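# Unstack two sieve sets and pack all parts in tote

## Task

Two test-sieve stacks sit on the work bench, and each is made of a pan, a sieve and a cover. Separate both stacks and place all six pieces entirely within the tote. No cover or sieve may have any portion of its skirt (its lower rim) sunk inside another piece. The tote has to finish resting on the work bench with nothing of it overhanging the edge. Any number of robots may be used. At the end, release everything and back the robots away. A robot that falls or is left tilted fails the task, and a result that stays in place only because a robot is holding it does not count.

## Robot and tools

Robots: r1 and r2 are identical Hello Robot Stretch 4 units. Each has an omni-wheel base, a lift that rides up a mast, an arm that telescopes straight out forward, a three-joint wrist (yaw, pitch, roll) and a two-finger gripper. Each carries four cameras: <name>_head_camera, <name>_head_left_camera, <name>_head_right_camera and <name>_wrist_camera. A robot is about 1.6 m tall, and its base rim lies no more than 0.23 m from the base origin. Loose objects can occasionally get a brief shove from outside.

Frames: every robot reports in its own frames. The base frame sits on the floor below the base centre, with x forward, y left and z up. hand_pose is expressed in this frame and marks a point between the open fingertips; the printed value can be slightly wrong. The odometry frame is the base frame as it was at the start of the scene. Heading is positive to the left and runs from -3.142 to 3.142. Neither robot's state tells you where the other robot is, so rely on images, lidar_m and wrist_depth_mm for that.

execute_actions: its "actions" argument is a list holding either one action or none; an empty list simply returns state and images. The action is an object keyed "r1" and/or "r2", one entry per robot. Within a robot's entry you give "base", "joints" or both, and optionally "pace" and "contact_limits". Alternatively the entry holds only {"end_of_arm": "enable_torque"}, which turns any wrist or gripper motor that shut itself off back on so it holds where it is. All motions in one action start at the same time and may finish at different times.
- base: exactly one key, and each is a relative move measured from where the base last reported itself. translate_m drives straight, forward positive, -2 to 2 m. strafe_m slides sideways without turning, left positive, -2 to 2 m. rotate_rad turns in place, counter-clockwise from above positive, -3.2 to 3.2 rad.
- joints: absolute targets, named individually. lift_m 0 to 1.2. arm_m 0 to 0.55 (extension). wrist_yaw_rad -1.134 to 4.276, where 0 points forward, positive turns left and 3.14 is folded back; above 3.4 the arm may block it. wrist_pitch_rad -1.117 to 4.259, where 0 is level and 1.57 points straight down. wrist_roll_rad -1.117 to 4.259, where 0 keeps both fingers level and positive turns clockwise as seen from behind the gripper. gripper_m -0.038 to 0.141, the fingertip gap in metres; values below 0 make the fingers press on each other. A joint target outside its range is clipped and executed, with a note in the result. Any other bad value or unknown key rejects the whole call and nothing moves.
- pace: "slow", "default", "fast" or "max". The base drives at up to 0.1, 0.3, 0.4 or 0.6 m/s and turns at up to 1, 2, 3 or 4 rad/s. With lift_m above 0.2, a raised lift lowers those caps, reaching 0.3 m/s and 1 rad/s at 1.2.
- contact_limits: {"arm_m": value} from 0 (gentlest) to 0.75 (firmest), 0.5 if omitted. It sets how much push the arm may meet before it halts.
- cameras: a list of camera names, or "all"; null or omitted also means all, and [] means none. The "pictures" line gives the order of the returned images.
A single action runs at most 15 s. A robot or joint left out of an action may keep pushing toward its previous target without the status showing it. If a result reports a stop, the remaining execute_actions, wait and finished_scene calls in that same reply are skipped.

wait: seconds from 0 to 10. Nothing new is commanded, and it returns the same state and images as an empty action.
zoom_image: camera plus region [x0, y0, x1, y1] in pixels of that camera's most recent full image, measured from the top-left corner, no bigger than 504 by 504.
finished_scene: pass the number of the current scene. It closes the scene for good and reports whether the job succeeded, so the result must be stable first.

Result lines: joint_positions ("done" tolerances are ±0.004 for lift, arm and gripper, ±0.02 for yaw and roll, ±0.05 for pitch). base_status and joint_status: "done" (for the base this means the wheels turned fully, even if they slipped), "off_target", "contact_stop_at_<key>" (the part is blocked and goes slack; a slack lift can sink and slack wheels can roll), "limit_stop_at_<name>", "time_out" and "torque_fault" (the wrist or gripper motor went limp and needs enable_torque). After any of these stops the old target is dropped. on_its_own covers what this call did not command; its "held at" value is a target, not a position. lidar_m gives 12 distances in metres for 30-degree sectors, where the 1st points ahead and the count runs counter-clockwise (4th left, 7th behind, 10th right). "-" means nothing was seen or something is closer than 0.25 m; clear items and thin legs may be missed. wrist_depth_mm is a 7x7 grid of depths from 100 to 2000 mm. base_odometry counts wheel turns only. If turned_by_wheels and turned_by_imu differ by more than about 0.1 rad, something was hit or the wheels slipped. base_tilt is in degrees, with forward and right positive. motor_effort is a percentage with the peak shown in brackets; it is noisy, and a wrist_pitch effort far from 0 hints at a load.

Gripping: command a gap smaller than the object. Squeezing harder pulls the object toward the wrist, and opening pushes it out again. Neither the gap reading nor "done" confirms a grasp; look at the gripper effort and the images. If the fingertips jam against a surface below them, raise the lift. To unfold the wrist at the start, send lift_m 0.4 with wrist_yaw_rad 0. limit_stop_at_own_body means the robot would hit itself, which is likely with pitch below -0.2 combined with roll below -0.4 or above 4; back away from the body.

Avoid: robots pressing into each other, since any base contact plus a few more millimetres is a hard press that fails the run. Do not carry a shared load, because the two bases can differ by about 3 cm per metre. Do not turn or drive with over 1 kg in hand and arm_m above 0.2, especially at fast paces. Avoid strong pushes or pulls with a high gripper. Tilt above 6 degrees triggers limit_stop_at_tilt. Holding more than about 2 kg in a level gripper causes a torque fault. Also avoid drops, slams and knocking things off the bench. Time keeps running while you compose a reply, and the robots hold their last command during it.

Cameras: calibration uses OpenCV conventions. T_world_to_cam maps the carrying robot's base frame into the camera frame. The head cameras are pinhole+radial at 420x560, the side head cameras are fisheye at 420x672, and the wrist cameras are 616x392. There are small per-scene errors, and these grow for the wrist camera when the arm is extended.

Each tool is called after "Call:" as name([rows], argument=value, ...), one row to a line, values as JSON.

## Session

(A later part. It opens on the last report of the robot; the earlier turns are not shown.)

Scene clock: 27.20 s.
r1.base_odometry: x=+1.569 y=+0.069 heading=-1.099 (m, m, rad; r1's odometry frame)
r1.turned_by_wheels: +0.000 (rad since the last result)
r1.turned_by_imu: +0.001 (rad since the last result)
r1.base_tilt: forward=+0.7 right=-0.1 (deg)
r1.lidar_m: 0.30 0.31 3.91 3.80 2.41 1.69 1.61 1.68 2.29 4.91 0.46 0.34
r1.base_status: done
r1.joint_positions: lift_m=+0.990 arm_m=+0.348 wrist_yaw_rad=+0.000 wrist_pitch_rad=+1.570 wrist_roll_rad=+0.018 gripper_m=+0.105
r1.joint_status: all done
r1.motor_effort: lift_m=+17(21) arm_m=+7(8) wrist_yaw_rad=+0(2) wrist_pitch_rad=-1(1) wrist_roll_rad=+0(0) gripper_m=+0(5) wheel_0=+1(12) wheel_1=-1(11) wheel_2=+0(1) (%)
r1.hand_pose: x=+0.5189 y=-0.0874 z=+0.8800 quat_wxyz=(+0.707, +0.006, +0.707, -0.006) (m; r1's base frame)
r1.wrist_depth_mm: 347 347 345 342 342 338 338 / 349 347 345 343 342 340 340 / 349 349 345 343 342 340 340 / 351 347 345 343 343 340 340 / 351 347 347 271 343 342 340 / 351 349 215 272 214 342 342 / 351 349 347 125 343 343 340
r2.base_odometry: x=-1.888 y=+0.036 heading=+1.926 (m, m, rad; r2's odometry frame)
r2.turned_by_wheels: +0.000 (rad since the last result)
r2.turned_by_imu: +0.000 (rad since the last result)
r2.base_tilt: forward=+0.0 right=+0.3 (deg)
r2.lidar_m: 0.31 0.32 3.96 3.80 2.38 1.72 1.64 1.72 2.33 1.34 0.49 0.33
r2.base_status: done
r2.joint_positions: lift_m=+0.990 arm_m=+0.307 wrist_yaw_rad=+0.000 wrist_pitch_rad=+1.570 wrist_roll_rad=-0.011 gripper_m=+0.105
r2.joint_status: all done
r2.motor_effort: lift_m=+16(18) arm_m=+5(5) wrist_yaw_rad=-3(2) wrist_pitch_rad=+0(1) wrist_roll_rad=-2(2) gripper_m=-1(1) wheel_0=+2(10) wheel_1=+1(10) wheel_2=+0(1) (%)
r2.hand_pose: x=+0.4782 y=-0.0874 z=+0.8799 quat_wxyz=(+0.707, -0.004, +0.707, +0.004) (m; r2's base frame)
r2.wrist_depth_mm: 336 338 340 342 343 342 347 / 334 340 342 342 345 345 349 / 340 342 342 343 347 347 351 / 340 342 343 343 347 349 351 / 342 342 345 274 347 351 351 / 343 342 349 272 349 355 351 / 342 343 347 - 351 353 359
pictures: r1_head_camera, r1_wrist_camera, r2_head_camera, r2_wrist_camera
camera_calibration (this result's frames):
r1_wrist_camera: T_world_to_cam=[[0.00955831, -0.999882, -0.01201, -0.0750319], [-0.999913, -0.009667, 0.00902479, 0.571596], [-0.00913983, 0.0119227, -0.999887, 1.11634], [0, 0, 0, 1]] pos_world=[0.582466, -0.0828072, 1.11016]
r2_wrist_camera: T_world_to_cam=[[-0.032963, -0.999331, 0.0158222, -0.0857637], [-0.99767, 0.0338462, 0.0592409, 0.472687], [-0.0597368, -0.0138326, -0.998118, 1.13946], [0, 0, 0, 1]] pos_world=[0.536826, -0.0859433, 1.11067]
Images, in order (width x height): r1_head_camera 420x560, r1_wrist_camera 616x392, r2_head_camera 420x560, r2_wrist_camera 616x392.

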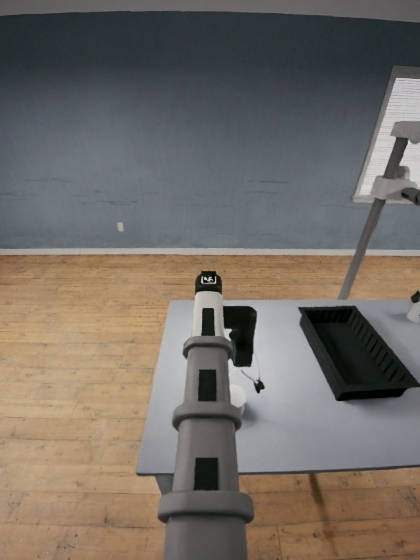

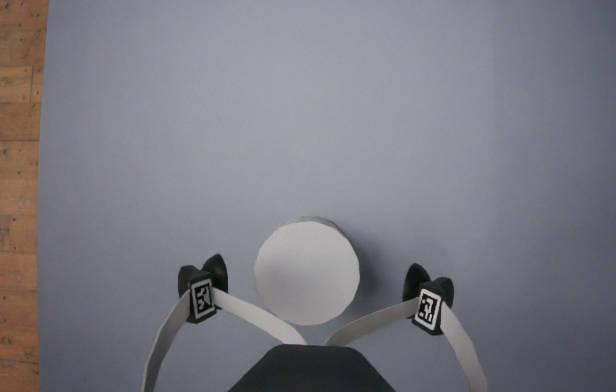

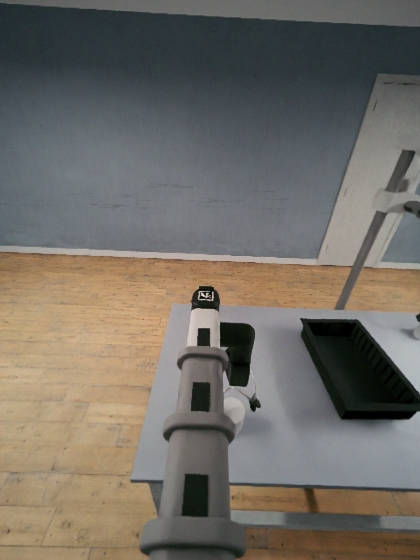

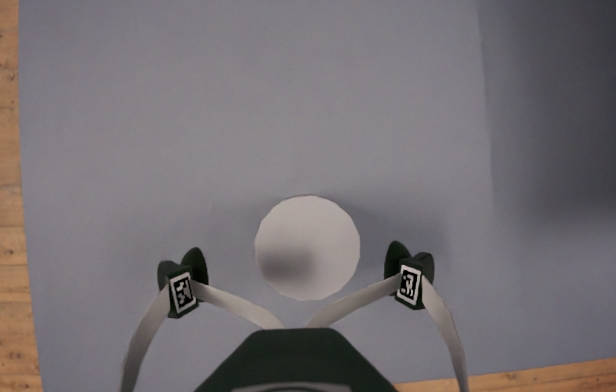

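Call:
execute_actions([
  {"r1":{"base":{"strafe_m":0.006},"joints":{"lift_m":0.955}},"r2":{"base":{"strafe_m":-0.008},"joints":{"lift_m":0.955,"arm_m":0.313}}},
], cameras=[])

Call:
execute_actions([
  {"r1":{"joints":{"gripper_m":0.055}},"r2":{"joints":{"gripper_m":0.055}}},
], cameras=["r1_wrist_camera","r2_wrist_camera"])

Call:
execute_actions([
  {"r1":{"joints":{"lift_m":1.02},"pace":"slow"},"r2":{"joints":{"lift_m":1.02},"pace":"slow"}},
])

Scene clock: 29.43 s.
r1.base_odometry: x=+1.574 y=+0.072 heading=-1.099 (m, m, rad; r1's odometry frame)
r1.turned_by_wheels: +0.000 (rad since the last result)
r1.turned_by_imu: +0.001 (rad since the last result)
r1.base_tilt: forward=+0.7 right=+0.0 (deg)
r1.lidar_m: 0.30 0.32 3.95 3.78 2.39 1.70 1.63 1.68 2.33 4.93 0.47 0.34
r1.base_status: done
r1.joint_positions: lift_m=+0.955 arm_m=+0.348 wrist_yaw_rad=+0.000 wrist_pitch_rad=+1.570 wrist_roll_rad=+0.018 gripper_m=+0.105
r1.joint_status: all done
r1.motor_effort: lift_m=+17(19) arm_m=+7(7) wrist_yaw_rad=-1(1) wrist_pitch_rad=+0(1) wrist_roll_rad=+1(3) gripper_m=+3(1) wheel_0=+0(12) wheel_1=-1(9) wheel_2=+0(1) (%)
r1.hand_pose: x=+0.5189 y=-0.0874 z=+0.8450 quat_wxyz=(+0.707, +0.006, +0.707, -0.006) (m; r1's base frame)
r1.wrist_depth_mm: 314 310 309 307 306 306 303 / 314 310 309 307 306 304 303 / 314 310 309 307 306 306 304 / 314 312 310 309 307 306 304 / 315 312 310 236 307 306 304 / 315 314 215 236 214 306 306 / 314 314 312 124 309 306 306
r2.base_odometry: x=-1.880 y=+0.039 heading=+1.926 (m, m, rad; r2's odometry frame)
r2.turned_by_wheels: +0.000 (rad since the last result)
r2.turned_by_imu: -0.001 (rad since the last result)
r2.base_tilt: forward=+0.0 right=+0.3 (deg)
r2.lidar_m: 0.31 0.34 3.96 3.81 2.40 1.72 1.65 1.71 2.33 1.34 0.47 0.35
r2.base_status: done
r2.joint_positions: lift_m=+0.955 arm_m=+0.312 wrist_yaw_rad=+0.000 wrist_pitch_rad=+1.570 wrist_roll_rad=-0.011 gripper_m=+0.105
r2.joint_status: all done
r2.motor_effort: lift_m=+16(15) arm_m=+5(5) wrist_yaw_rad=-3(3) wrist_pitch_rad=+0(0) wrist_roll_rad=-2(2) gripper_m=+0(2) wheel_0=+3(10) wheel_1=-3(8) wheel_2=+0(0) (%)
r2.hand_pose: x=+0.4832 y=-0.0874 z=+0.8449 quat_wxyz=(+0.707, -0.004, +0.707, +0.004) (m; r2's base frame)
r2.wrist_depth_mm: 303 304 303 304 307 310 312 / 300 303 304 306 310 310 312 / 304 306 306 309 309 314 315 / 301 306 309 310 310 315 317 / 304 306 310 238 314 317 317 / 304 309 310 238 314 319 319 / 307 309 310 - 315 315 319
pictures: none
No camera images: the call's "cameras" was empty. Leave "cameras" out to get every camera's image.

Scene clock: 30.80 s.
r1.base_odometry: x=+1.574 y=+0.072 heading=-1.099 (m, m, rad; r1's odometry frame)
r1.turned_by_wheels: +0.000 (rad since the last result)
r1.turned_by_imu: +0.000 (rad since the last result)
r1.base_tilt: forward=+0.7 right=-0.1 (deg)
r1.lidar_m: 0.31 0.30 3.95 3.78 2.41 1.69 1.63 1.71 2.33 4.91 0.45 0.34
r1.base_status: not commanded
r1.joint_positions: lift_m=+0.955 arm_m=+0.348 wrist_yaw_rad=+0.000 wrist_pitch_rad=+1.570 wrist_roll_rad=+0.018 gripper_m=+0.055
r1.joint_status: all done
r1.motor_effort: lift_m=+17(17) arm_m=+7(7) wrist_yaw_rad=+0(1) wrist_pitch_rad=-1(0) wrist_roll_rad=+0(2) gripper_m=-3(1) wheel_0=+0(0) wheel_1=-1(1) wheel_2=+0(0) (%)
r1.hand_pose: x=+0.5189 y=-0.0874 z=+0.8450 quat_wxyz=(+0.707, +0.006, +0.707, -0.006) (m; r1's base frame)
r1.wrist_depth_mm: 312 312 309 307 306 304 303 / 314 310 309 307 307 306 304 / 314 312 310 309 307 304 304 / 314 312 310 309 307 306 303 / 314 312 312 237 307 306 306 / 315 314 194 236 198 307 304 / 315 314 310 124 307 306 307
r2.base_odometry: x=-1.880 y=+0.039 heading=+1.926 (m, m, rad; r2's odometry frame)
r2.turned_by_wheels: +0.000 (rad since the last result)
r2.turned_by_imu: +0.000 (rad since the last result)
r2.base_tilt: forward=-0.1 right=+0.2 (deg)
r2.lidar_m: 0.31 0.33 3.97 3.80 2.39 1.74 1.65 1.73 2.34 1.30 0.48 0.33
r2.base_status: not commanded
r2.joint_positions: lift_m=+0.955 arm_m=+0.312 wrist_yaw_rad=+0.000 wrist_pitch_rad=+1.570 wrist_roll_rad=-0.011 gripper_m=+0.055
r2.joint_status: all done
r2.motor_effort: lift_m=+16(16) arm_m=+5(5) wrist_yaw_rad=-3(3) wrist_pitch_rad=+0(0) wrist_roll_rad=-2(2) gripper_m=-5(4) wheel_0=+3(3) wheel_1=-3(3) wheel_2=+0(0) (%)
r2.hand_pose: x=+0.4832 y=-0.0874 z=+0.8449 quat_wxyz=(+0.707, -0.004, +0.707, +0.004) (m; r2's base frame)
r2.wrist_depth_mm: 301 301 306 309 307 312 310 / 303 303 306 307 310 309 314 / 303 304 307 307 312 310 314 / 303 306 307 309 314 314 315 / 306 307 307 237 310 315 319 / 306 307 236 238 200 319 319 / 307 310 310 - 319 317 320
pictures: r1_wrist_camera, r2_wrist_camera
camera_calibration (this result's frames):
r1_wrist_camera: T_world_to_cam=[[0.00955845, -0.999882, -0.01201, -0.0754524], [-0.999913, -0.00966714, 0.00902479, 0.571916], [-0.00913983, 0.0119227, -0.999887, 1.08134], [0, 0, 0, 1]] pos_world=[0.58247, -0.0828072, 1.07515]
r2_wrist_camera: T_world_to_cam=[[-0.03305, -0.999328, 0.015823, -0.0850038], [-0.997665, 0.0339333, 0.0592635, 0.479723], [-0.0597606, -0.0138274, -0.998117, 1.10483], [0, 0, 0, 1]] pos_world=[0.541819, -0.0859484, 1.07566]
Images, in order (width x height): r1_wrist_camera 616x392, r2_wrist_camera 616x392.

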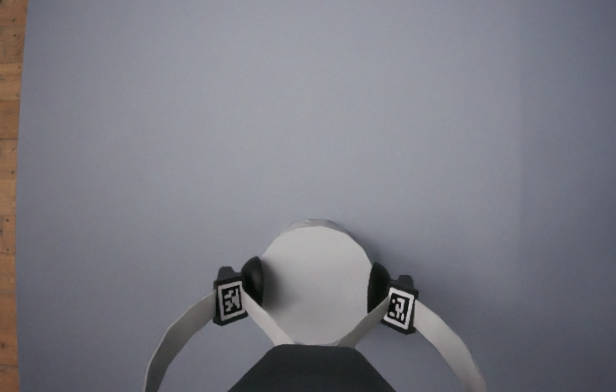

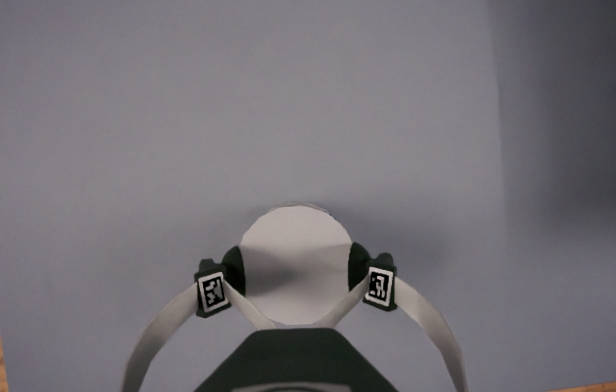

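Scene clock: 32.23 s.
r1.base_odometry: x=+1.574 y=+0.072 heading=-1.099 (m, m, rad; r1's odometry frame)
r1.turned_by_wheels: +0.000 (rad since the last result)
r1.turned_by_imu: +0.000 (rad since the last result)
r1.base_tilt: forward=+0.6 right=-0.1 (deg)
r1.lidar_m: 0.31 0.32 3.95 3.77 2.42 1.68 1.61 1.68 2.29 4.91 0.46 0.33
r1.base_status: not commanded
r1.joint_positions: lift_m=+1.020 arm_m=+0.348 wrist_yaw_rad=+0.000 wrist_pitch_rad=+1.570 wrist_roll_rad=+0.018 gripper_m=+0.055
r1.joint_status: all done
r1.motor_effort: lift_m=+25(26) arm_m=+7(7) wrist_yaw_rad=+0(0) wrist_pitch_rad=+1(0) wrist_roll_rad=-1(1) gripper_m=-2(6) wheel_0=+1(1) wheel_1=-1(1) wheel_2=+0(0) (%)
r1.hand_pose: x=+0.5189 y=-0.0874 z=+0.9094 quat_wxyz=(+0.707, +0.006, +0.707, -0.006) (m; r1's base frame)
r1.wrist_depth_mm: 1182 377 375 373 370 368 366 / 1182 377 375 373 370 368 368 / 1160 377 375 375 373 370 366 / 1160 379 375 375 373 370 368 / 1160 379 377 301 373 370 368 / 1160 379 216 303 195 370 370 / 1182 379 377 123 375 373 370
r2.base_odometry: x=-1.880 y=+0.039 heading=+1.926 (m, m, rad; r2's odometry frame)
r2.turned_by_wheels: +0.000 (rad since the last result)
r2.turned_by_imu: +0.000 (rad since the last result)
r2.base_tilt: forward=+0.0 right=+0.2 (deg)
r2.lidar_m: 0.30 0.33 3.97 3.80 2.35 1.75 1.64 1.71 2.35 1.32 0.47 0.33
r2.base_status: not commanded
r2.joint_positions: lift_m=+1.020 arm_m=+0.312 wrist_yaw_rad=+0.000 wrist_pitch_rad=+1.570 wrist_roll_rad=-0.011 gripper_m=+0.055
r2.joint_status: all done
r2.motor_effort: lift_m=+21(23) arm_m=+5(5) wrist_yaw_rad=-3(3) wrist_pitch_rad=+0(0) wrist_roll_rad=-2(1) gripper_m=-4(7) wheel_0=+3(3) wheel_1=-3(3) wheel_2=+0(0) (%)
r2.hand_pose: x=+0.4832 y=-0.0874 z=+0.9095 quat_wxyz=(+0.707, -0.004, +0.707, +0.004) (m; r2's base frame)
r2.wrist_depth_mm: 364 366 366 370 373 375 379 / 366 366 368 375 375 377 377 / 366 366 370 375 375 377 379 / 368 373 373 373 379 377 382 / 370 375 373 303 375 384 382 / 370 373 200 304 204 384 387 / 373 377 375 - 384 384 387
pictures: r1_head_camera, r1_head_left_camera, r1_head_right_camera, r1_wrist_camera, r2_head_camera, r2_head_left_camera, r2_head_right_camera, r2_wrist_camera
camera_calibration (this result's frames):
r1_wrist_camera: T_world_to_cam=[[0.00955845, -0.999882, -0.01201, -0.0746793], [-0.999913, -0.00966714, 0.00902479, 0.571336], [-0.00913983, 0.0119227, -0.999887, 1.14571], [0, 0, 0, 1]] pos_world=[0.582472, -0.0828072, 1.13953]
r2_wrist_camera: T_world_to_cam=[[-0.03305, -0.999328, 0.015823, -0.0860253], [-0.997665, 0.0339333, 0.0592636, 0.475899], [-0.0597608, -0.0138274, -0.998117, 1.16926], [0, 0, 0, 1]] pos_world=[0.541821, -0.0859484, 1.14022]
Images, in order (width x height): r1_head_camera 420x560, r1_head_left_camera 420x672, r1_head_right_camera 420x672, r1_wrist_camera 616x392, r2_head_camera 420x560, r2_head_left_camera 420x672, r2_head_right_camera 420x672, r2_wrist_camera 616x392.

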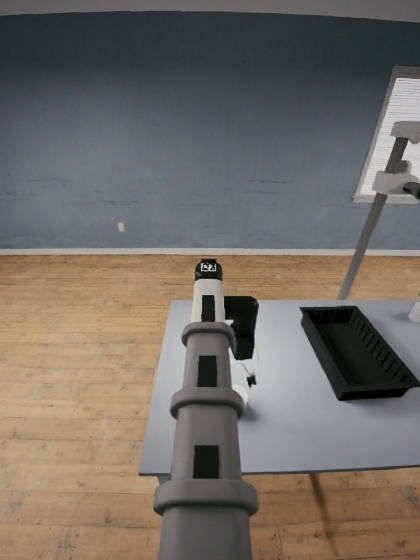

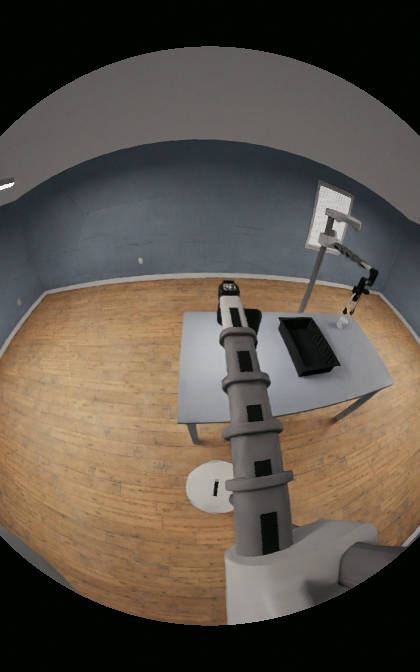

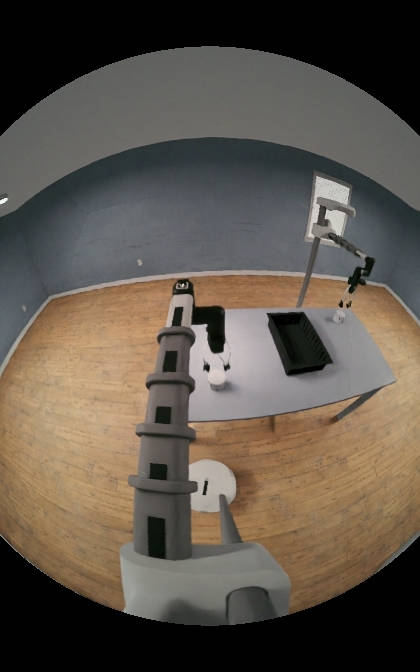

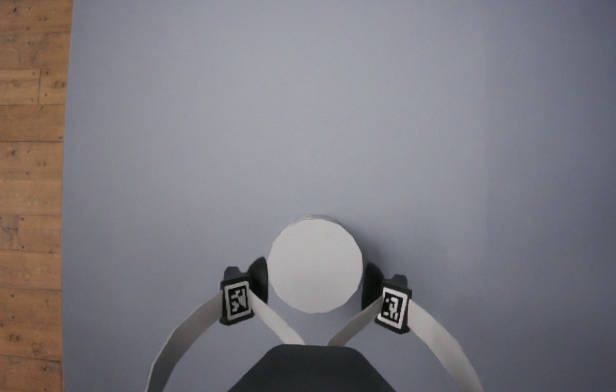

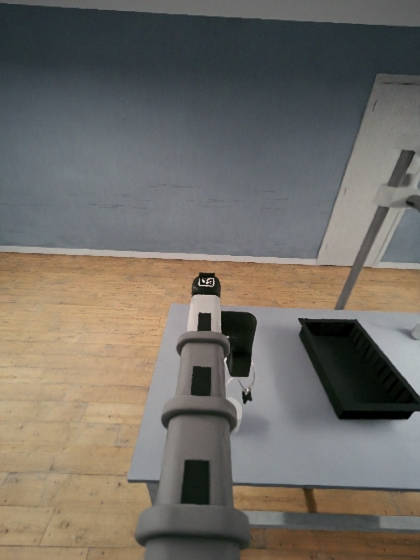

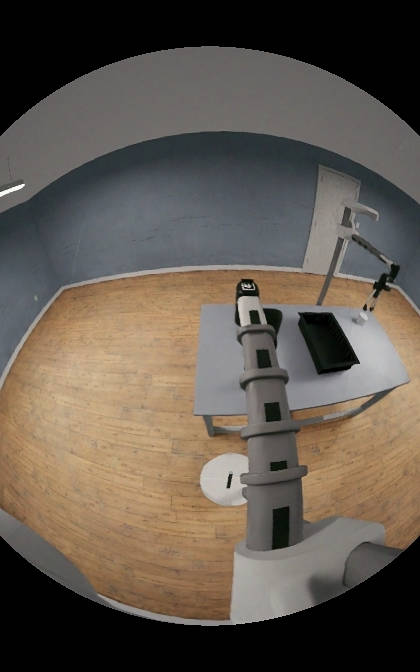

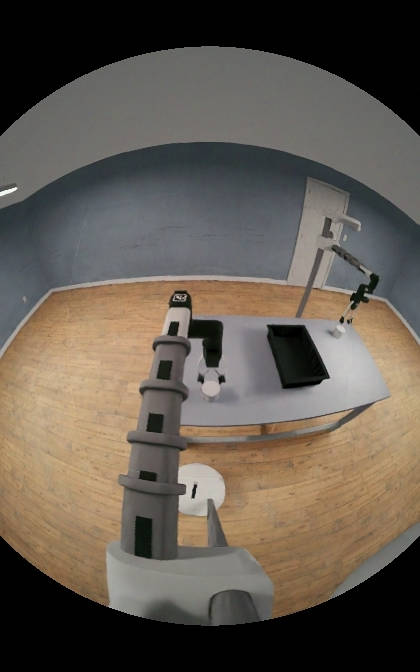

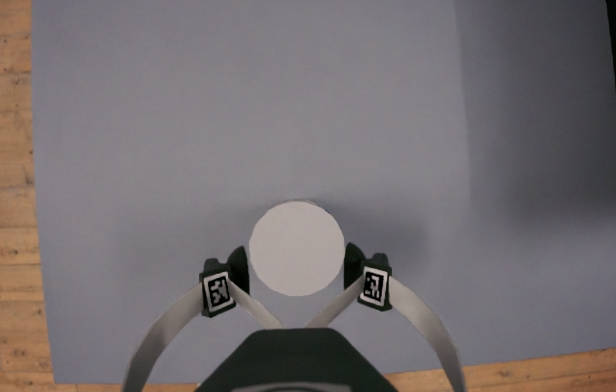

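Too high. Go about 1 cm deeper.

Call:
execute_actions([
  {"r1":{"joints":{"gripper_m":0.105,"lift_m":0.97}},"r2":{"joints":{"gripper_m":0.105,"lift_m":0.97}}},
], cameras=[])

Call:
execute_actions([
  {"r1":{"joints":{"lift_m":0.946}},"r2":{"joints":{"lift_m":0.940}}},
], cameras=[])

Call:
execute_actions([
  {"r1":{"joints":{"gripper_m":0.045}},"r2":{"joints":{"gripper_m":0.045}}},
], cameras=["r1_wrist_camera","r2_wrist_camera"])

Call:
execute_actions([
  {"r1":{"joints":{"lift_m":1.02},"pace":"slow"},"r2":{"joints":{"lift_m":1.02},"pace":"slow"}},
], cameras=["r1_wrist_camera","r2_wrist_camera","r1_head_right_camera","r2_head_right_camera"])

Scene clock: 34.77 s.
r1.base_odometry: x=+1.574 y=+0.072 heading=-1.099 (m, m, rad; r1's odometry frame)
r1.turned_by_wheels: +0.000 (rad since the last result)
r1.turned_by_imu: +0.001 (rad since the last result)
r1.base_tilt: forward=+0.7 right=-0.1 (deg)
r1.lidar_m: 0.31 0.32 3.92 3.80 2.36 1.68 1.64 1.69 2.30 4.92 0.44 0.32
r1.base_status: not commanded
r1.joint_positions: lift_m=+0.970 arm_m=+0.348 wrist_yaw_rad=+0.000 wrist_pitch_rad=+1.570 wrist_roll_rad=+0.018 gripper_m=+0.105
r1.joint_status: all done
r1.motor_effort: lift_m=+17(22) arm_m=+7(7) wrist_yaw_rad=-1(1) wrist_pitch_rad=-2(1) wrist_roll_rad=+0(0) gripper_m=+1(1) wheel_0=+0(0) wheel_1=-1(1) wheel_2=+0(0) (%)
r1.hand_pose: x=+0.5189 y=-0.0874 z=+0.8600 quat_wxyz=(+0.707, +0.006, +0.707, -0.006) (m; r1's base frame)
r1.wrist_depth_mm: 327 325 325 324 320 319 319 / 327 327 325 324 320 319 317 / 327 327 325 324 320 320 320 / 330 329 325 325 322 320 320 / 330 329 327 252 324 320 319 / 330 329 215 252 214 320 320 / 330 329 327 124 324 322 320
r2.base_odometry: x=-1.880 y=+0.039 heading=+1.926 (m, m, rad; r2's odometry frame)
r2.turned_by_wheels: +0.000 (rad since the last result)
r2.turned_by_imu: -0.001 (rad since the last result)
r2.base_tilt: forward=+0.0 right=+0.2 (deg)
r2.lidar_m: 0.31 0.33 3.94 3.79 2.40 1.73 1.62 1.71 2.31 1.35 0.46 0.34
r2.base_status: not commanded
r2.joint_positions: lift_m=+0.970 arm_m=+0.312 wrist_yaw_rad=+0.000 wrist_pitch_rad=+1.570 wrist_roll_rad=-0.011 gripper_m=+0.105
r2.joint_status: all done
r2.motor_effort: lift_m=+16(21) arm_m=+5(5) wrist_yaw_rad=-3(3) wrist_pitch_rad=+0(0) wrist_roll_rad=-2(2) gripper_m=-2(0) wheel_0=+3(3) wheel_1=-3(3) wheel_2=+0(0) (%)
r2.hand_pose: x=+0.4832 y=-0.0874 z=+0.8599 quat_wxyz=(+0.707, -0.004, +0.707, +0.004) (m; r2's base frame)
r2.wrist_depth_mm: 315 317 319 322 324 325 327 / 317 319 320 322 325 329 327 / 317 320 322 324 325 327 330 / 322 319 322 327 327 330 332 / 320 322 324 253 327 330 332 / 322 324 324 253 332 332 336 / 324 324 325 - 332 334 336
pictures: none
No camera images: the call's "cameras" was empty. Leave "cameras" out to get every camera's image.

Scene clock: 35.70 s.
r1.base_odometry: x=+1.574 y=+0.072 heading=-1.099 (m, m, rad; r1's odometry frame)
r1.turned_by_wheels: +0.000 (rad since the last result)
r1.turned_by_imu: +0.000 (rad since the last result)
r1.base_tilt: forward=+0.7 right=+0.0 (deg)
r1.lidar_m: 0.30 0.34 3.95 3.77 2.40 1.68 1.63 1.67 2.33 4.89 0.51 0.32
r1.base_status: not commanded
r1.joint_positions: lift_m=+0.946 arm_m=+0.348 wrist_yaw_rad=+0.000 wrist_pitch_rad=+1.570 wrist_roll_rad=+0.018 gripper_m=+0.105
r1.joint_status: all done
r1.motor_effort: lift_m=+17(15) arm_m=+7(7) wrist_yaw_rad=+0(1) wrist_pitch_rad=+1(1) wrist_roll_rad=+1(1) gripper_m=-1(1) wheel_0=+0(0) wheel_1=-1(1) wheel_2=+0(0) (%)
r1.hand_pose: x=+0.5189 y=-0.0874 z=+0.8360 quat_wxyz=(+0.707, +0.006, +0.707, -0.006) (m; r1's base frame)
r1.wrist_depth_mm: 303 301 300 298 297 297 294 / 304 301 301 298 298 296 294 / 303 303 300 300 298 296 294 / 306 303 303 300 297 296 296 / 304 303 303 228 298 297 296 / 306 304 215 227 214 297 296 / 306 304 303 124 300 297 296
r2.base_odometry: x=-1.880 y=+0.039 heading=+1.926 (m, m, rad; r2's odometry frame)
r2.turned_by_wheels: +0.000 (rad since the last result)
r2.turned_by_imu: +0.000 (rad since the last result)
r2.base_tilt: forward=+0.0 right=+0.3 (deg)
r2.lidar_m: 0.30 0.35 3.96 3.79 2.41 1.75 1.64 1.70 2.37 1.32 0.46 0.33
r2.base_status: not commanded
r2.joint_positions: lift_m=+0.940 arm_m=+0.312 wrist_yaw_rad=+0.000 wrist_pitch_rad=+1.570 wrist_roll_rad=-0.011 gripper_m=+0.105
r2.joint_status: all done
r2.motor_effort: lift_m=+16(15) arm_m=+5(5) wrist_yaw_rad=-3(3) wrist_pitch_rad=+1(0) wrist_roll_rad=-2(2) gripper_m=-1(1) wheel_0=+3(3) wheel_1=-3(3) wheel_2=+0(0) (%)
r2.hand_pose: x=+0.4832 y=-0.0874 z=+0.8299 quat_wxyz=(+0.707, -0.004, +0.707, +0.004) (m; r2's base frame)
r2.wrist_depth_mm: 286 286 290 291 291 296 297 / 287 289 293 293 296 298 298 / 289 289 293 296 297 298 298 / 289 291 294 297 297 298 298 / 290 293 293 223 298 300 300 / 293 293 221 222 297 300 303 / 293 294 297 - 301 301 304
pictures: none
No camera images: the call's "cameras" was empty. Leave "cameras" out to get every camera's image.

Scene clock: 37.13 s.
r1.base_odometry: x=+1.574 y=+0.072 heading=-1.099 (m, m, rad; r1's odometry frame)
r1.turned_by_wheels: +0.000 (rad since the last result)
r1.turned_by_imu: +0.000 (rad since the last result)
r1.base_tilt: forward=+0.8 right=-0.1 (deg)
r1.lidar_m: 0.30 0.31 3.95 3.77 2.42 1.72 1.63 1.71 2.30 4.92 0.44 0.32
r1.base_status: not commanded
r1.joint_positions: lift_m=+0.946 arm_m=+0.348 wrist_yaw_rad=+0.000 wrist_pitch_rad=+1.570 wrist_roll_rad=+0.018 gripper_m=+0.045
r1.joint_status: all done
r1.motor_effort: lift_m=+17(18) arm_m=+7(7) wrist_yaw_rad=-1(1) wrist_pitch_rad=+0(1) wrist_roll_rad=+0(0) gripper_m=-13(12) wheel_0=+1(1) wheel_1=-1(1) wheel_2=+0(0) (%)
r1.hand_pose: x=+0.5189 y=-0.0874 z=+0.8360 quat_wxyz=(+0.707, +0.006, +0.707, -0.006) (m; r1's base frame)
r1.wrist_depth_mm: 303 301 300 298 296 294 296 / 303 303 301 298 298 296 294 / 304 303 300 300 297 296 294 / 304 303 300 300 298 297 294 / 304 304 301 228 300 297 297 / 306 304 191 228 198 298 297 / 306 306 303 124 298 298 297
r2.base_odometry: x=-1.880 y=+0.039 heading=+1.926 (m, m, rad; r2's odometry frame)
r2.turned_by_wheels: +0.000 (rad since the last result)
r2.turned_by_imu: +0.000 (rad since the last result)
r2.base_tilt: forward=+0.0 right=+0.3 (deg)
r2.lidar_m: 0.29 0.30 3.94 3.80 2.36 1.73 1.64 1.70 2.33 1.37 0.47 0.31
r2.base_status: not commanded
r2.joint_positions: lift_m=+0.940 arm_m=+0.312 wrist_yaw_rad=+0.000 wrist_pitch_rad=+1.570 wrist_roll_rad=-0.011 gripper_m=+0.045
r2.joint_status: all done
r2.motor_effort: lift_m=+16(16) arm_m=+5(5) wrist_yaw_rad=-3(3) wrist_pitch_rad=+0(0) wrist_roll_rad=-2(2) gripper_m=-19(18) wheel_0=+3(3) wheel_1=-3(3) wheel_2=+0(0) (%)
r2.hand_pose: x=+0.4832 y=-0.0874 z=+0.8299 quat_wxyz=(+0.707, -0.004, +0.707, +0.004) (m; r2's base frame)
r2.wrist_depth_mm: 285 289 290 293 294 296 296 / 286 290 291 291 291 296 298 / 287 290 291 293 297 297 298 / 289 293 293 294 294 300 298 / 291 290 294 218 297 300 300 / 291 291 209 218 211 301 303 / 293 294 296 - 301 303 304
pictures: r1_wrist_camera, r2_wrist_camera
camera_calibration (this result's frames):
r1_wrist_camera: T_world_to_cam=[[0.00955813, -0.999882, -0.01201, -0.0755606], [-0.999913, -0.00966682, 0.00902479, 0.572002], [-0.00913983, 0.0119227, -0.999887, 1.07233], [0, 0, 0, 1]] pos_world=[0.582475, -0.0828072, 1.06613]
r2_wrist_camera: T_world_to_cam=[[-0.0330501, -0.999328, 0.015823, -0.084766], [-0.997665, 0.0339334, 0.0592635, 0.480618], [-0.0597606, -0.0138274, -0.998117, 1.08984], [0, 0, 0, 1]] pos_world=[0.541824, -0.0859485, 1.06065]
Images, in order (width x height): r1_wrist_camera 616x392, r2_wrist_camera 616x392.

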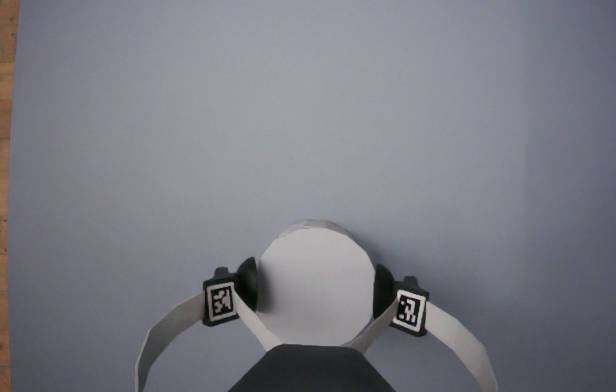

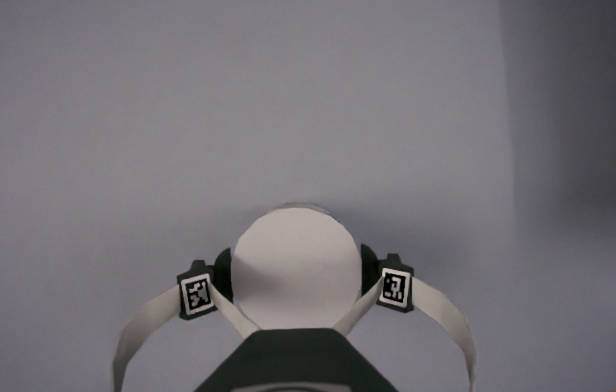

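Scene clock: 38.67 s.
r1.base_odometry: x=+1.574 y=+0.072 heading=-1.099 (m, m, rad; r1's odometry frame)
r1.turned_by_wheels: +0.000 (rad since the last result)
r1.turned_by_imu: +0.000 (rad since the last result)
r1.base_tilt: forward=+0.7 right=-0.1 (deg)
r1.lidar_m: 0.32 0.31 3.96 3.78 2.40 1.69 1.64 1.70 2.32 4.92 0.48 0.33
r1.base_status: not commanded
r1.joint_positions: lift_m=+1.020 arm_m=+0.348 wrist_yaw_rad=+0.000 wrist_pitch_rad=+1.570 wrist_roll_rad=+0.018 gripper_m=+0.045
r1.joint_status: all done
r1.motor_effort: lift_m=+25(25) arm_m=+7(7) wrist_yaw_rad=-1(0) wrist_pitch_rad=+0(0) wrist_roll_rad=+0(1) gripper_m=-2(13) wheel_0=+0(0) wheel_1=-1(1) wheel_2=+0(0) (%)
r1.hand_pose: x=+0.5189 y=-0.0874 z=+0.9094 quat_wxyz=(+0.707, +0.006, +0.707, -0.006) (m; r1's base frame)
r1.wrist_depth_mm: 1182 377 375 373 370 368 368 / 1160 377 375 373 370 370 366 / 1160 377 375 375 373 370 368 / 1160 382 377 375 373 370 368 / 1182 379 375 301 373 370 368 / 1182 379 196 301 199 373 368 / 1182 379 377 124 375 368 370
r2.base_odometry: x=-1.880 y=+0.039 heading=+1.926 (m, m, rad; r2's odometry frame)
r2.turned_by_wheels: +0.000 (rad since the last result)
r2.turned_by_imu: +0.000 (rad since the last result)
r2.base_tilt: forward=+0.0 right=+0.2 (deg)
r2.lidar_m: 0.31 0.34 3.97 3.82 2.37 1.74 1.63 1.72 2.33 1.33 0.43 0.33
r2.base_status: not commanded
r2.joint_positions: lift_m=+1.020 arm_m=+0.312 wrist_yaw_rad=+0.000 wrist_pitch_rad=+1.570 wrist_roll_rad=-0.011 gripper_m=+0.045
r2.joint_status: all done
r2.motor_effort: lift_m=+21(23) arm_m=+5(5) wrist_yaw_rad=-3(2) wrist_pitch_rad=+0(0) wrist_roll_rad=-2(2) gripper_m=-18(18) wheel_0=+3(3) wheel_1=-3(3) wheel_2=+0(0) (%)
r2.hand_pose: x=+0.4832 y=-0.0874 z=+0.9095 quat_wxyz=(+0.707, -0.004, +0.707, +0.004) (m; r2's base frame)
r2.wrist_depth_mm: 362 366 370 368 373 375 377 / 366 370 370 368 375 377 382 / 366 370 373 377 375 375 377 / 368 368 370 375 375 377 382 / 370 368 370 218 375 379 382 / 370 377 209 218 220 382 387 / 373 377 375 - 384 384 387
pictures: r1_head_right_camera, r1_wrist_camera, r2_head_right_camera, r2_wrist_camera
camera_calibration (this result's frames):
r1_wrist_camera: T_world_to_cam=[[0.00955816, -0.999882, -0.0120101, -0.074679], [-0.999912, -0.00966692, 0.00903039, 0.571335], [-0.00914543, 0.0119227, -0.999887, 1.14572], [0, 0, 0, 1]] pos_world=[0.582476, -0.0828072, 1.13953]
r2_wrist_camera: T_world_to_cam=[[-0.0330498, -0.999328, 0.015823, -0.0860251], [-0.997665, 0.0339332, 0.0592635, 0.475904], [-0.0597606, -0.0138274, -0.998117, 1.16926], [0, 0, 0, 1]] pos_world=[0.541825, -0.0859484, 1.14022]
Images, in order (width x height): r1_head_right_camera 420x672, r1_wrist_camera 616x392, r2_head_right_camera 420x672, r2_wrist_camera 616x392.

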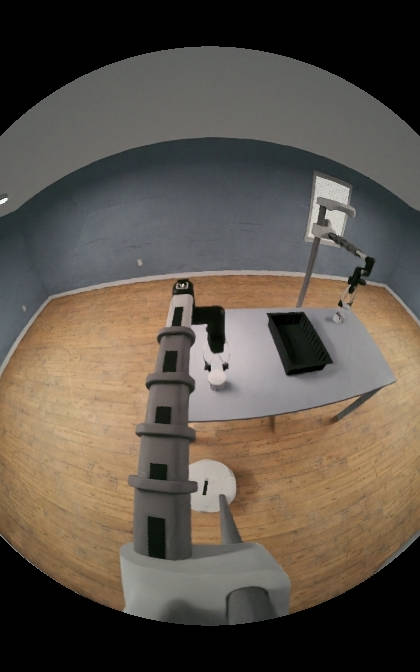

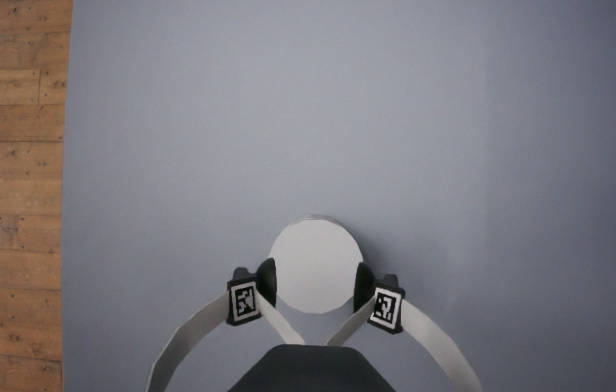

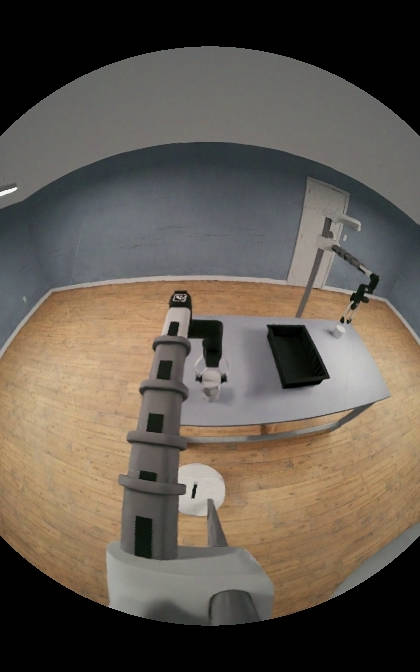

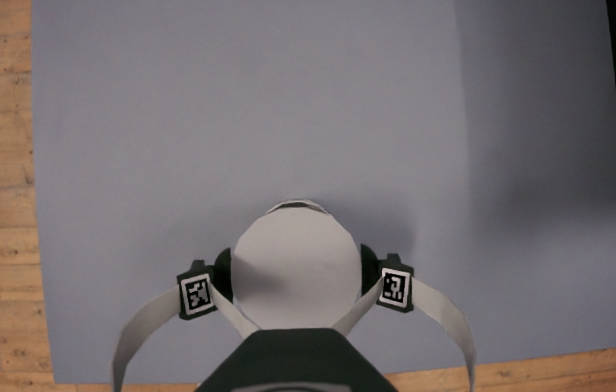

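Call:
zoom_image(camera="r2_head_right_camera", region=[170, 340, 260, 420])

Call:
zoom_image(camera="r1_head_right_camera", region=[310, 270, 380, 340])

Region (170, 340, 260, 420) of r2_head_right_camera's 420x672 image, scaled by 5.600, with more detail than that image has.

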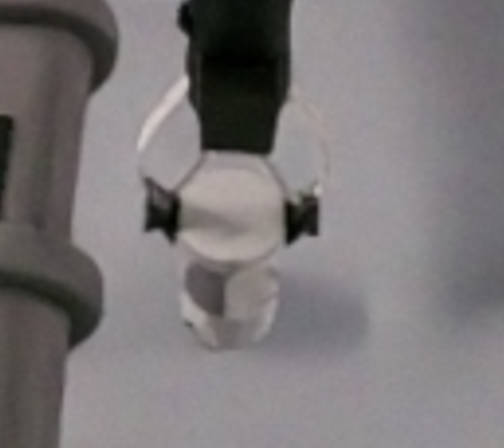

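Region (310, 270, 380, 340) of r1_head_right_camera's 420x672 image, scaled by 7.200, with more detail than that image has.

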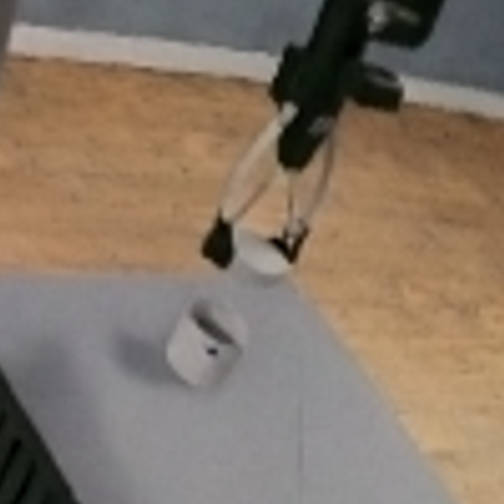

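Call:
execute_actions([
  {"r1":{"joints":{"gripper_m":0.105,"lift_m":0.965}},"r2":{"base":{"strafe_m":-0.47},"joints":{"lift_m":1.1,"arm_m":0.42}}},
], cameras=[])

Call:
execute_actions([
  {"r1":{"joints":{"lift_m":0.940}}},
], cameras=["r2_wrist_camera","r2_head_right_camera","r2_head_left_camera"])

Scene clock: 44.07 s.
r1.base_odometry: x=+1.574 y=+0.072 heading=-1.099 (m, m, rad; r1's odometry frame)
r1.turned_by_wheels: +0.000 (rad since the last result)
r1.turned_by_imu: +0.001 (rad since the last result)
r1.base_tilt: forward=+0.7 right=-0.1 (deg)
r1.lidar_m: 0.30 0.33 3.94 3.79 2.41 1.69 1.62 1.71 2.30 4.92 0.44 0.33
r1.base_status: not commanded
r1.joint_positions: lift_m=+0.965 arm_m=+0.348 wrist_yaw_rad=+0.000 wrist_pitch_rad=+1.570 wrist_roll_rad=+0.018 gripper_m=+0.105
r1.joint_status: all done
r1.motor_effort: lift_m=+17(25) arm_m=+7(7) wrist_yaw_rad=+0(1) wrist_pitch_rad=+1(0) wrist_roll_rad=+0(0) gripper_m=-1(3) wheel_0=+0(0) wheel_1=-1(1) wheel_2=+0(0) (%)
r1.hand_pose: x=+0.5189 y=-0.0874 z=+0.8550 quat_wxyz=(+0.707, +0.006, +0.707, -0.006) (m; r1's base frame)
r1.wrist_depth_mm: 324 320 320 319 315 314 312 / 324 322 320 319 317 314 314 / 324 322 322 320 317 315 314 / 325 324 322 319 317 315 314 / 324 324 320 246 319 317 314 / 325 324 215 246 214 317 315 / 325 324 322 124 319 317 317
r2.base_odometry: x=-1.440 y=+0.202 heading=+1.927 (m, m, rad; r2's odometry frame)
r2.turned_by_wheels: +0.000 (rad since the last result)
r2.turned_by_imu: +0.000 (rad since the last result)
r2.base_tilt: forward=-0.1 right=+0.3 (deg)
r2.lidar_m: 0.31 0.32 0.47 4.27 2.35 1.72 1.65 1.70 2.36 4.44 0.47 0.34
r2.base_status: done
r2.joint_positions: lift_m=+1.100 arm_m=+0.419 wrist_yaw_rad=+0.000 wrist_pitch_rad=+1.570 wrist_roll_rad=-0.011 gripper_m=+0.045
r2.joint_status: all done
r2.motor_effort: lift_m=+21(21) arm_m=+5(6) wrist_yaw_rad=-3(3) wrist_pitch_rad=+0(0) wrist_roll_rad=-2(2) gripper_m=-18(17) wheel_0=+4(12) wheel_1=-1(11) wheel_2=+0(0) (%)
r2.hand_pose: x=+0.5902 y=-0.0874 z=+0.9895 quat_wxyz=(+0.707, -0.004, +0.707, +0.004) (m; r2's base frame)
r2.wrist_depth_mm: 439 442 445 449 430 455 455 / 442 445 452 449 449 455 452 / 442 449 445 449 449 459 459 / 452 449 442 452 455 459 462 / 445 452 362 217 404 462 466 / 445 452 210 219 220 466 466 / 452 455 459 - 462 466 469
pictures: none
No camera images: the call's "cameras" was empty. Leave "cameras" out to get every camera's image.

Scene clock: 44.93 s.
r1.base_odometry: x=+1.574 y=+0.072 heading=-1.099 (m, m, rad; r1's odometry frame)
r1.turned_by_wheels: +0.000 (rad since the last result)
r1.turned_by_imu: +0.000 (rad since the last result)
r1.base_tilt: forward=+0.7 right=+0.0 (deg)
r1.lidar_m: 0.29 0.33 3.98 3.77 2.42 1.66 1.63 1.71 2.32 4.92 0.48 0.33
r1.base_status: not commanded
r1.joint_positions: lift_m=+0.940 arm_m=+0.348 wrist_yaw_rad=+0.000 wrist_pitch_rad=+1.570 wrist_roll_rad=+0.018 gripper_m=+0.105
r1.joint_status: all done
r1.motor_effort: lift_m=+17(18) arm_m=+7(7) wrist_yaw_rad=-2(1) wrist_pitch_rad=+0(0) wrist_roll_rad=+0(2) gripper_m=+0(1) wheel_0=+0(0) wheel_1=-1(1) wheel_2=+0(0) (%)
r1.hand_pose: x=+0.5189 y=-0.0874 z=+0.8300 quat_wxyz=(+0.707, +0.006, +0.707, -0.006) (m; r1's base frame)
r1.wrist_depth_mm: 297 297 294 293 291 290 289 / 298 296 294 293 291 290 289 / 297 297 296 294 291 290 289 / 297 296 296 294 293 290 289 / 297 297 296 221 291 291 290 / 300 297 215 221 214 291 289 / 298 298 297 124 293 293 291
r2.base_odometry: x=-1.440 y=+0.202 heading=+1.927 (m, m, rad; r2's odometry frame)
r2.turned_by_wheels: +0.000 (rad since the last result)
r2.turned_by_imu: +0.000 (rad since the last result)
r2.base_tilt: forward=+0.0 right=+0.3 (deg)
r2.lidar_m: 0.31 0.32 0.48 4.27 2.37 1.74 1.65 1.70 2.35 4.45 0.47 0.34
r2.base_status: not commanded
r2.joint_positions: lift_m=+1.100 arm_m=+0.419 wrist_yaw_rad=+0.000 wrist_pitch_rad=+1.570 wrist_roll_rad=-0.011 gripper_m=+0.045
r2.joint_status: not commanded
r2.motor_effort: lift_m=+21(21) arm_m=+5(5) wrist_yaw_rad=-2(3) wrist_pitch_rad=+0(0) wrist_roll_rad=-1(2) gripper_m=-18(19) wheel_0=+4(4) wheel_1=+0(1) wheel_2=+0(0) (%)
r2.hand_pose: x=+0.5902 y=-0.0874 z=+0.9895 quat_wxyz=(+0.707, -0.004, +0.707, +0.004) (m; r2's base frame)
r2.wrist_depth_mm: 442 442 445 445 427 459 459 / 439 449 439 449 449 459 462 / 445 442 442 449 452 462 459 / 449 449 449 455 459 459 459 / 449 449 366 218 407 462 469 / 449 452 208 218 220 469 469 / 452 452 462 - 466 469 469
pictures: r2_head_left_camera, r2_head_right_camera, r2_wrist_camera
camera_calibration (this result's frames):
r2_wrist_camera: T_world_to_cam=[[-0.032933, -0.999332, 0.0158229, -0.0838235], [-0.99767, 0.0338165, 0.0592618, 0.577926], [-0.0597573, -0.0138344, -0.998117, 1.25552], [0, 0, 0, 1]] pos_world=[0.648845, -0.0859416, 1.22024]
Images, in order (width x height): r2_head_left_camera 420x672, r2_head_right_camera 420x672, r2_wrist_camera 616x392.

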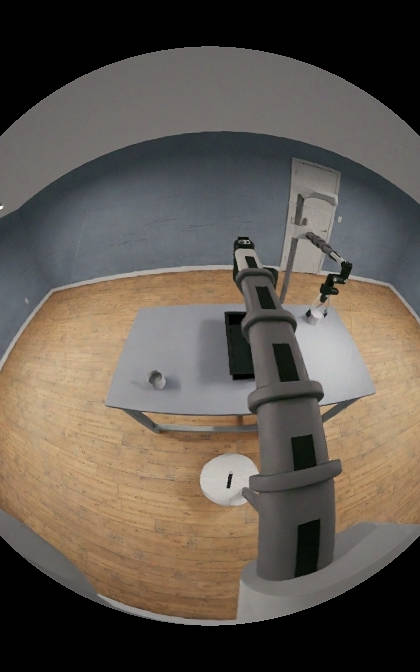

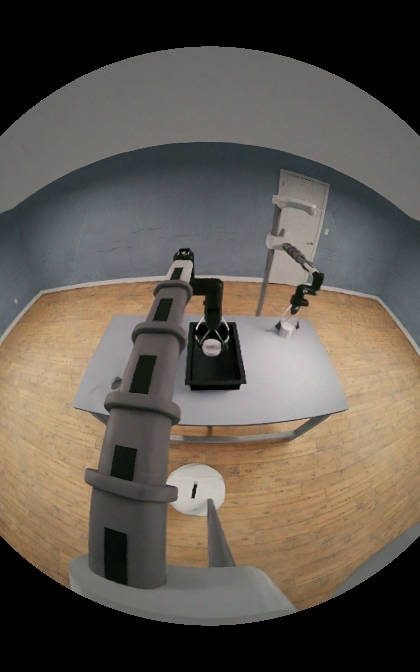

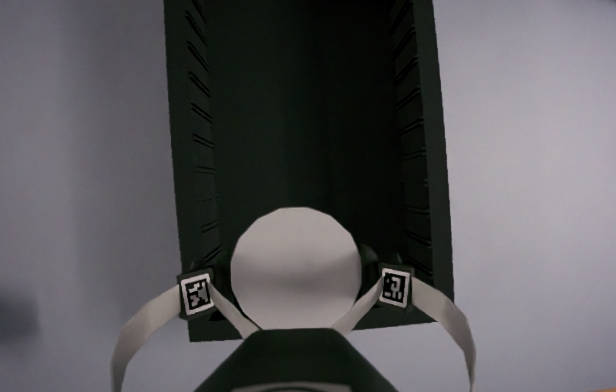

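Call:
execute_actions([
  {"r1":{"joints":{"gripper_m":0.045}},"r2":{"base":{"strafe_m":-0.012},"joints":{"arm_m":0.475,"lift_m":0.90}}},
], cameras=["r2_wrist_camera","r2_head_right_camera"])

Scene clock: 48.03 s.
r1.base_odometry: x=+1.574 y=+0.072 heading=-1.099 (m, m, rad; r1's odometry frame)
r1.turned_by_wheels: +0.000 (rad since the last result)
r1.turned_by_imu: +0.001 (rad since the last result)
r1.base_tilt: forward=+0.7 right=-0.1 (deg)
r1.lidar_m: 0.31 0.33 3.95 3.77 2.41 1.69 1.62 1.72 2.30 4.94 0.49 0.35
r1.base_status: not commanded
r1.joint_positions: lift_m=+0.940 arm_m=+0.348 wrist_yaw_rad=+0.000 wrist_pitch_rad=+1.570 wrist_roll_rad=+0.018 gripper_m=+0.045
r1.joint_status: all done
r1.motor_effort: lift_m=+18(17) arm_m=+7(7) wrist_yaw_rad=-1(0) wrist_pitch_rad=+0(0) wrist_roll_rad=-1(0) gripper_m=-12(17) wheel_0=+0(1) wheel_1=-1(1) wheel_2=+0(0) (%)
r1.hand_pose: x=+0.5189 y=-0.0874 z=+0.8300 quat_wxyz=(+0.707, +0.006, +0.707, -0.006) (m; r1's base frame)
r1.wrist_depth_mm: 298 296 294 293 293 289 289 / 298 297 294 293 291 290 289 / 298 297 294 293 291 289 287 / 298 296 296 294 293 291 289 / 298 297 297 217 293 290 290 / 300 298 196 216 196 291 290 / 298 298 297 122 293 291 290
r2.base_odometry: x=-1.429 y=+0.206 heading=+1.927 (m, m, rad; r2's odometry frame)
r2.turned_by_wheels: +0.000 (rad since the last result)
r2.turned_by_imu: -0.001 (rad since the last result)
r2.base_tilt: forward=+0.0 right=+0.3 (deg)
r2.lidar_m: 0.31 0.32 0.49 4.28 2.36 1.73 1.63 1.72 2.37 4.46 0.49 0.36
r2.base_status: done
r2.joint_positions: lift_m=+0.900 arm_m=+0.474 wrist_yaw_rad=+0.000 wrist_pitch_rad=+1.570 wrist_roll_rad=-0.011 gripper_m=+0.045
r2.joint_status: all done
r2.motor_effort: lift_m=+16(20) arm_m=+5(6) wrist_yaw_rad=-3(2) wrist_pitch_rad=-1(0) wrist_roll_rad=-2(2) gripper_m=-18(19) wheel_0=+5(11) wheel_1=-4(8) wheel_2=+0(1) (%)
r2.hand_pose: x=+0.6451 y=-0.0874 z=+0.7899 quat_wxyz=(+0.707, -0.004, +0.707, +0.004) (m; r2's base frame)
r2.wrist_depth_mm: 171 244 247 248 249 210 - / 169 247 248 251 251 216 167 / 168 248 250 252 251 222 170 / 167 247 250 251 254 229 172 / 163 242 250 218 253 233 173 / 164 204 209 219 220 220 173 / 164 198 252 - 257 217 -
pictures: r2_head_right_camera, r2_wrist_camera
camera_calibration (this result's frames):
r2_wrist_camera: T_world_to_cam=[[-0.0329933, -0.99933, 0.0158287, -0.0788215], [-0.997657, 0.0338795, 0.0594368, 0.644416], [-0.0599332, -0.0138306, -0.998107, 1.05968], [0, 0, 0, 1]] pos_world=[0.703816, -0.0859453, 1.02062]
Images, in order (width x height): r2_head_right_camera 420x672, r2_wrist_camera 616x392.

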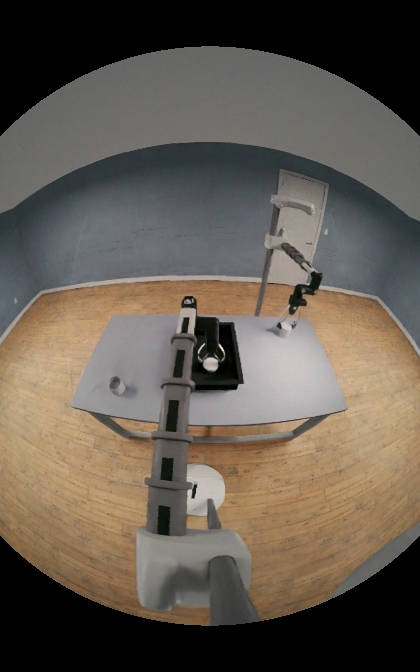

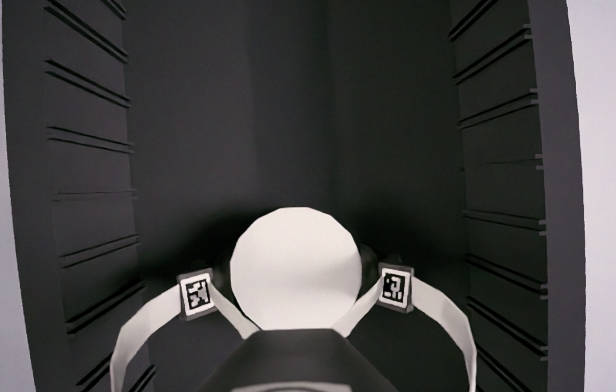

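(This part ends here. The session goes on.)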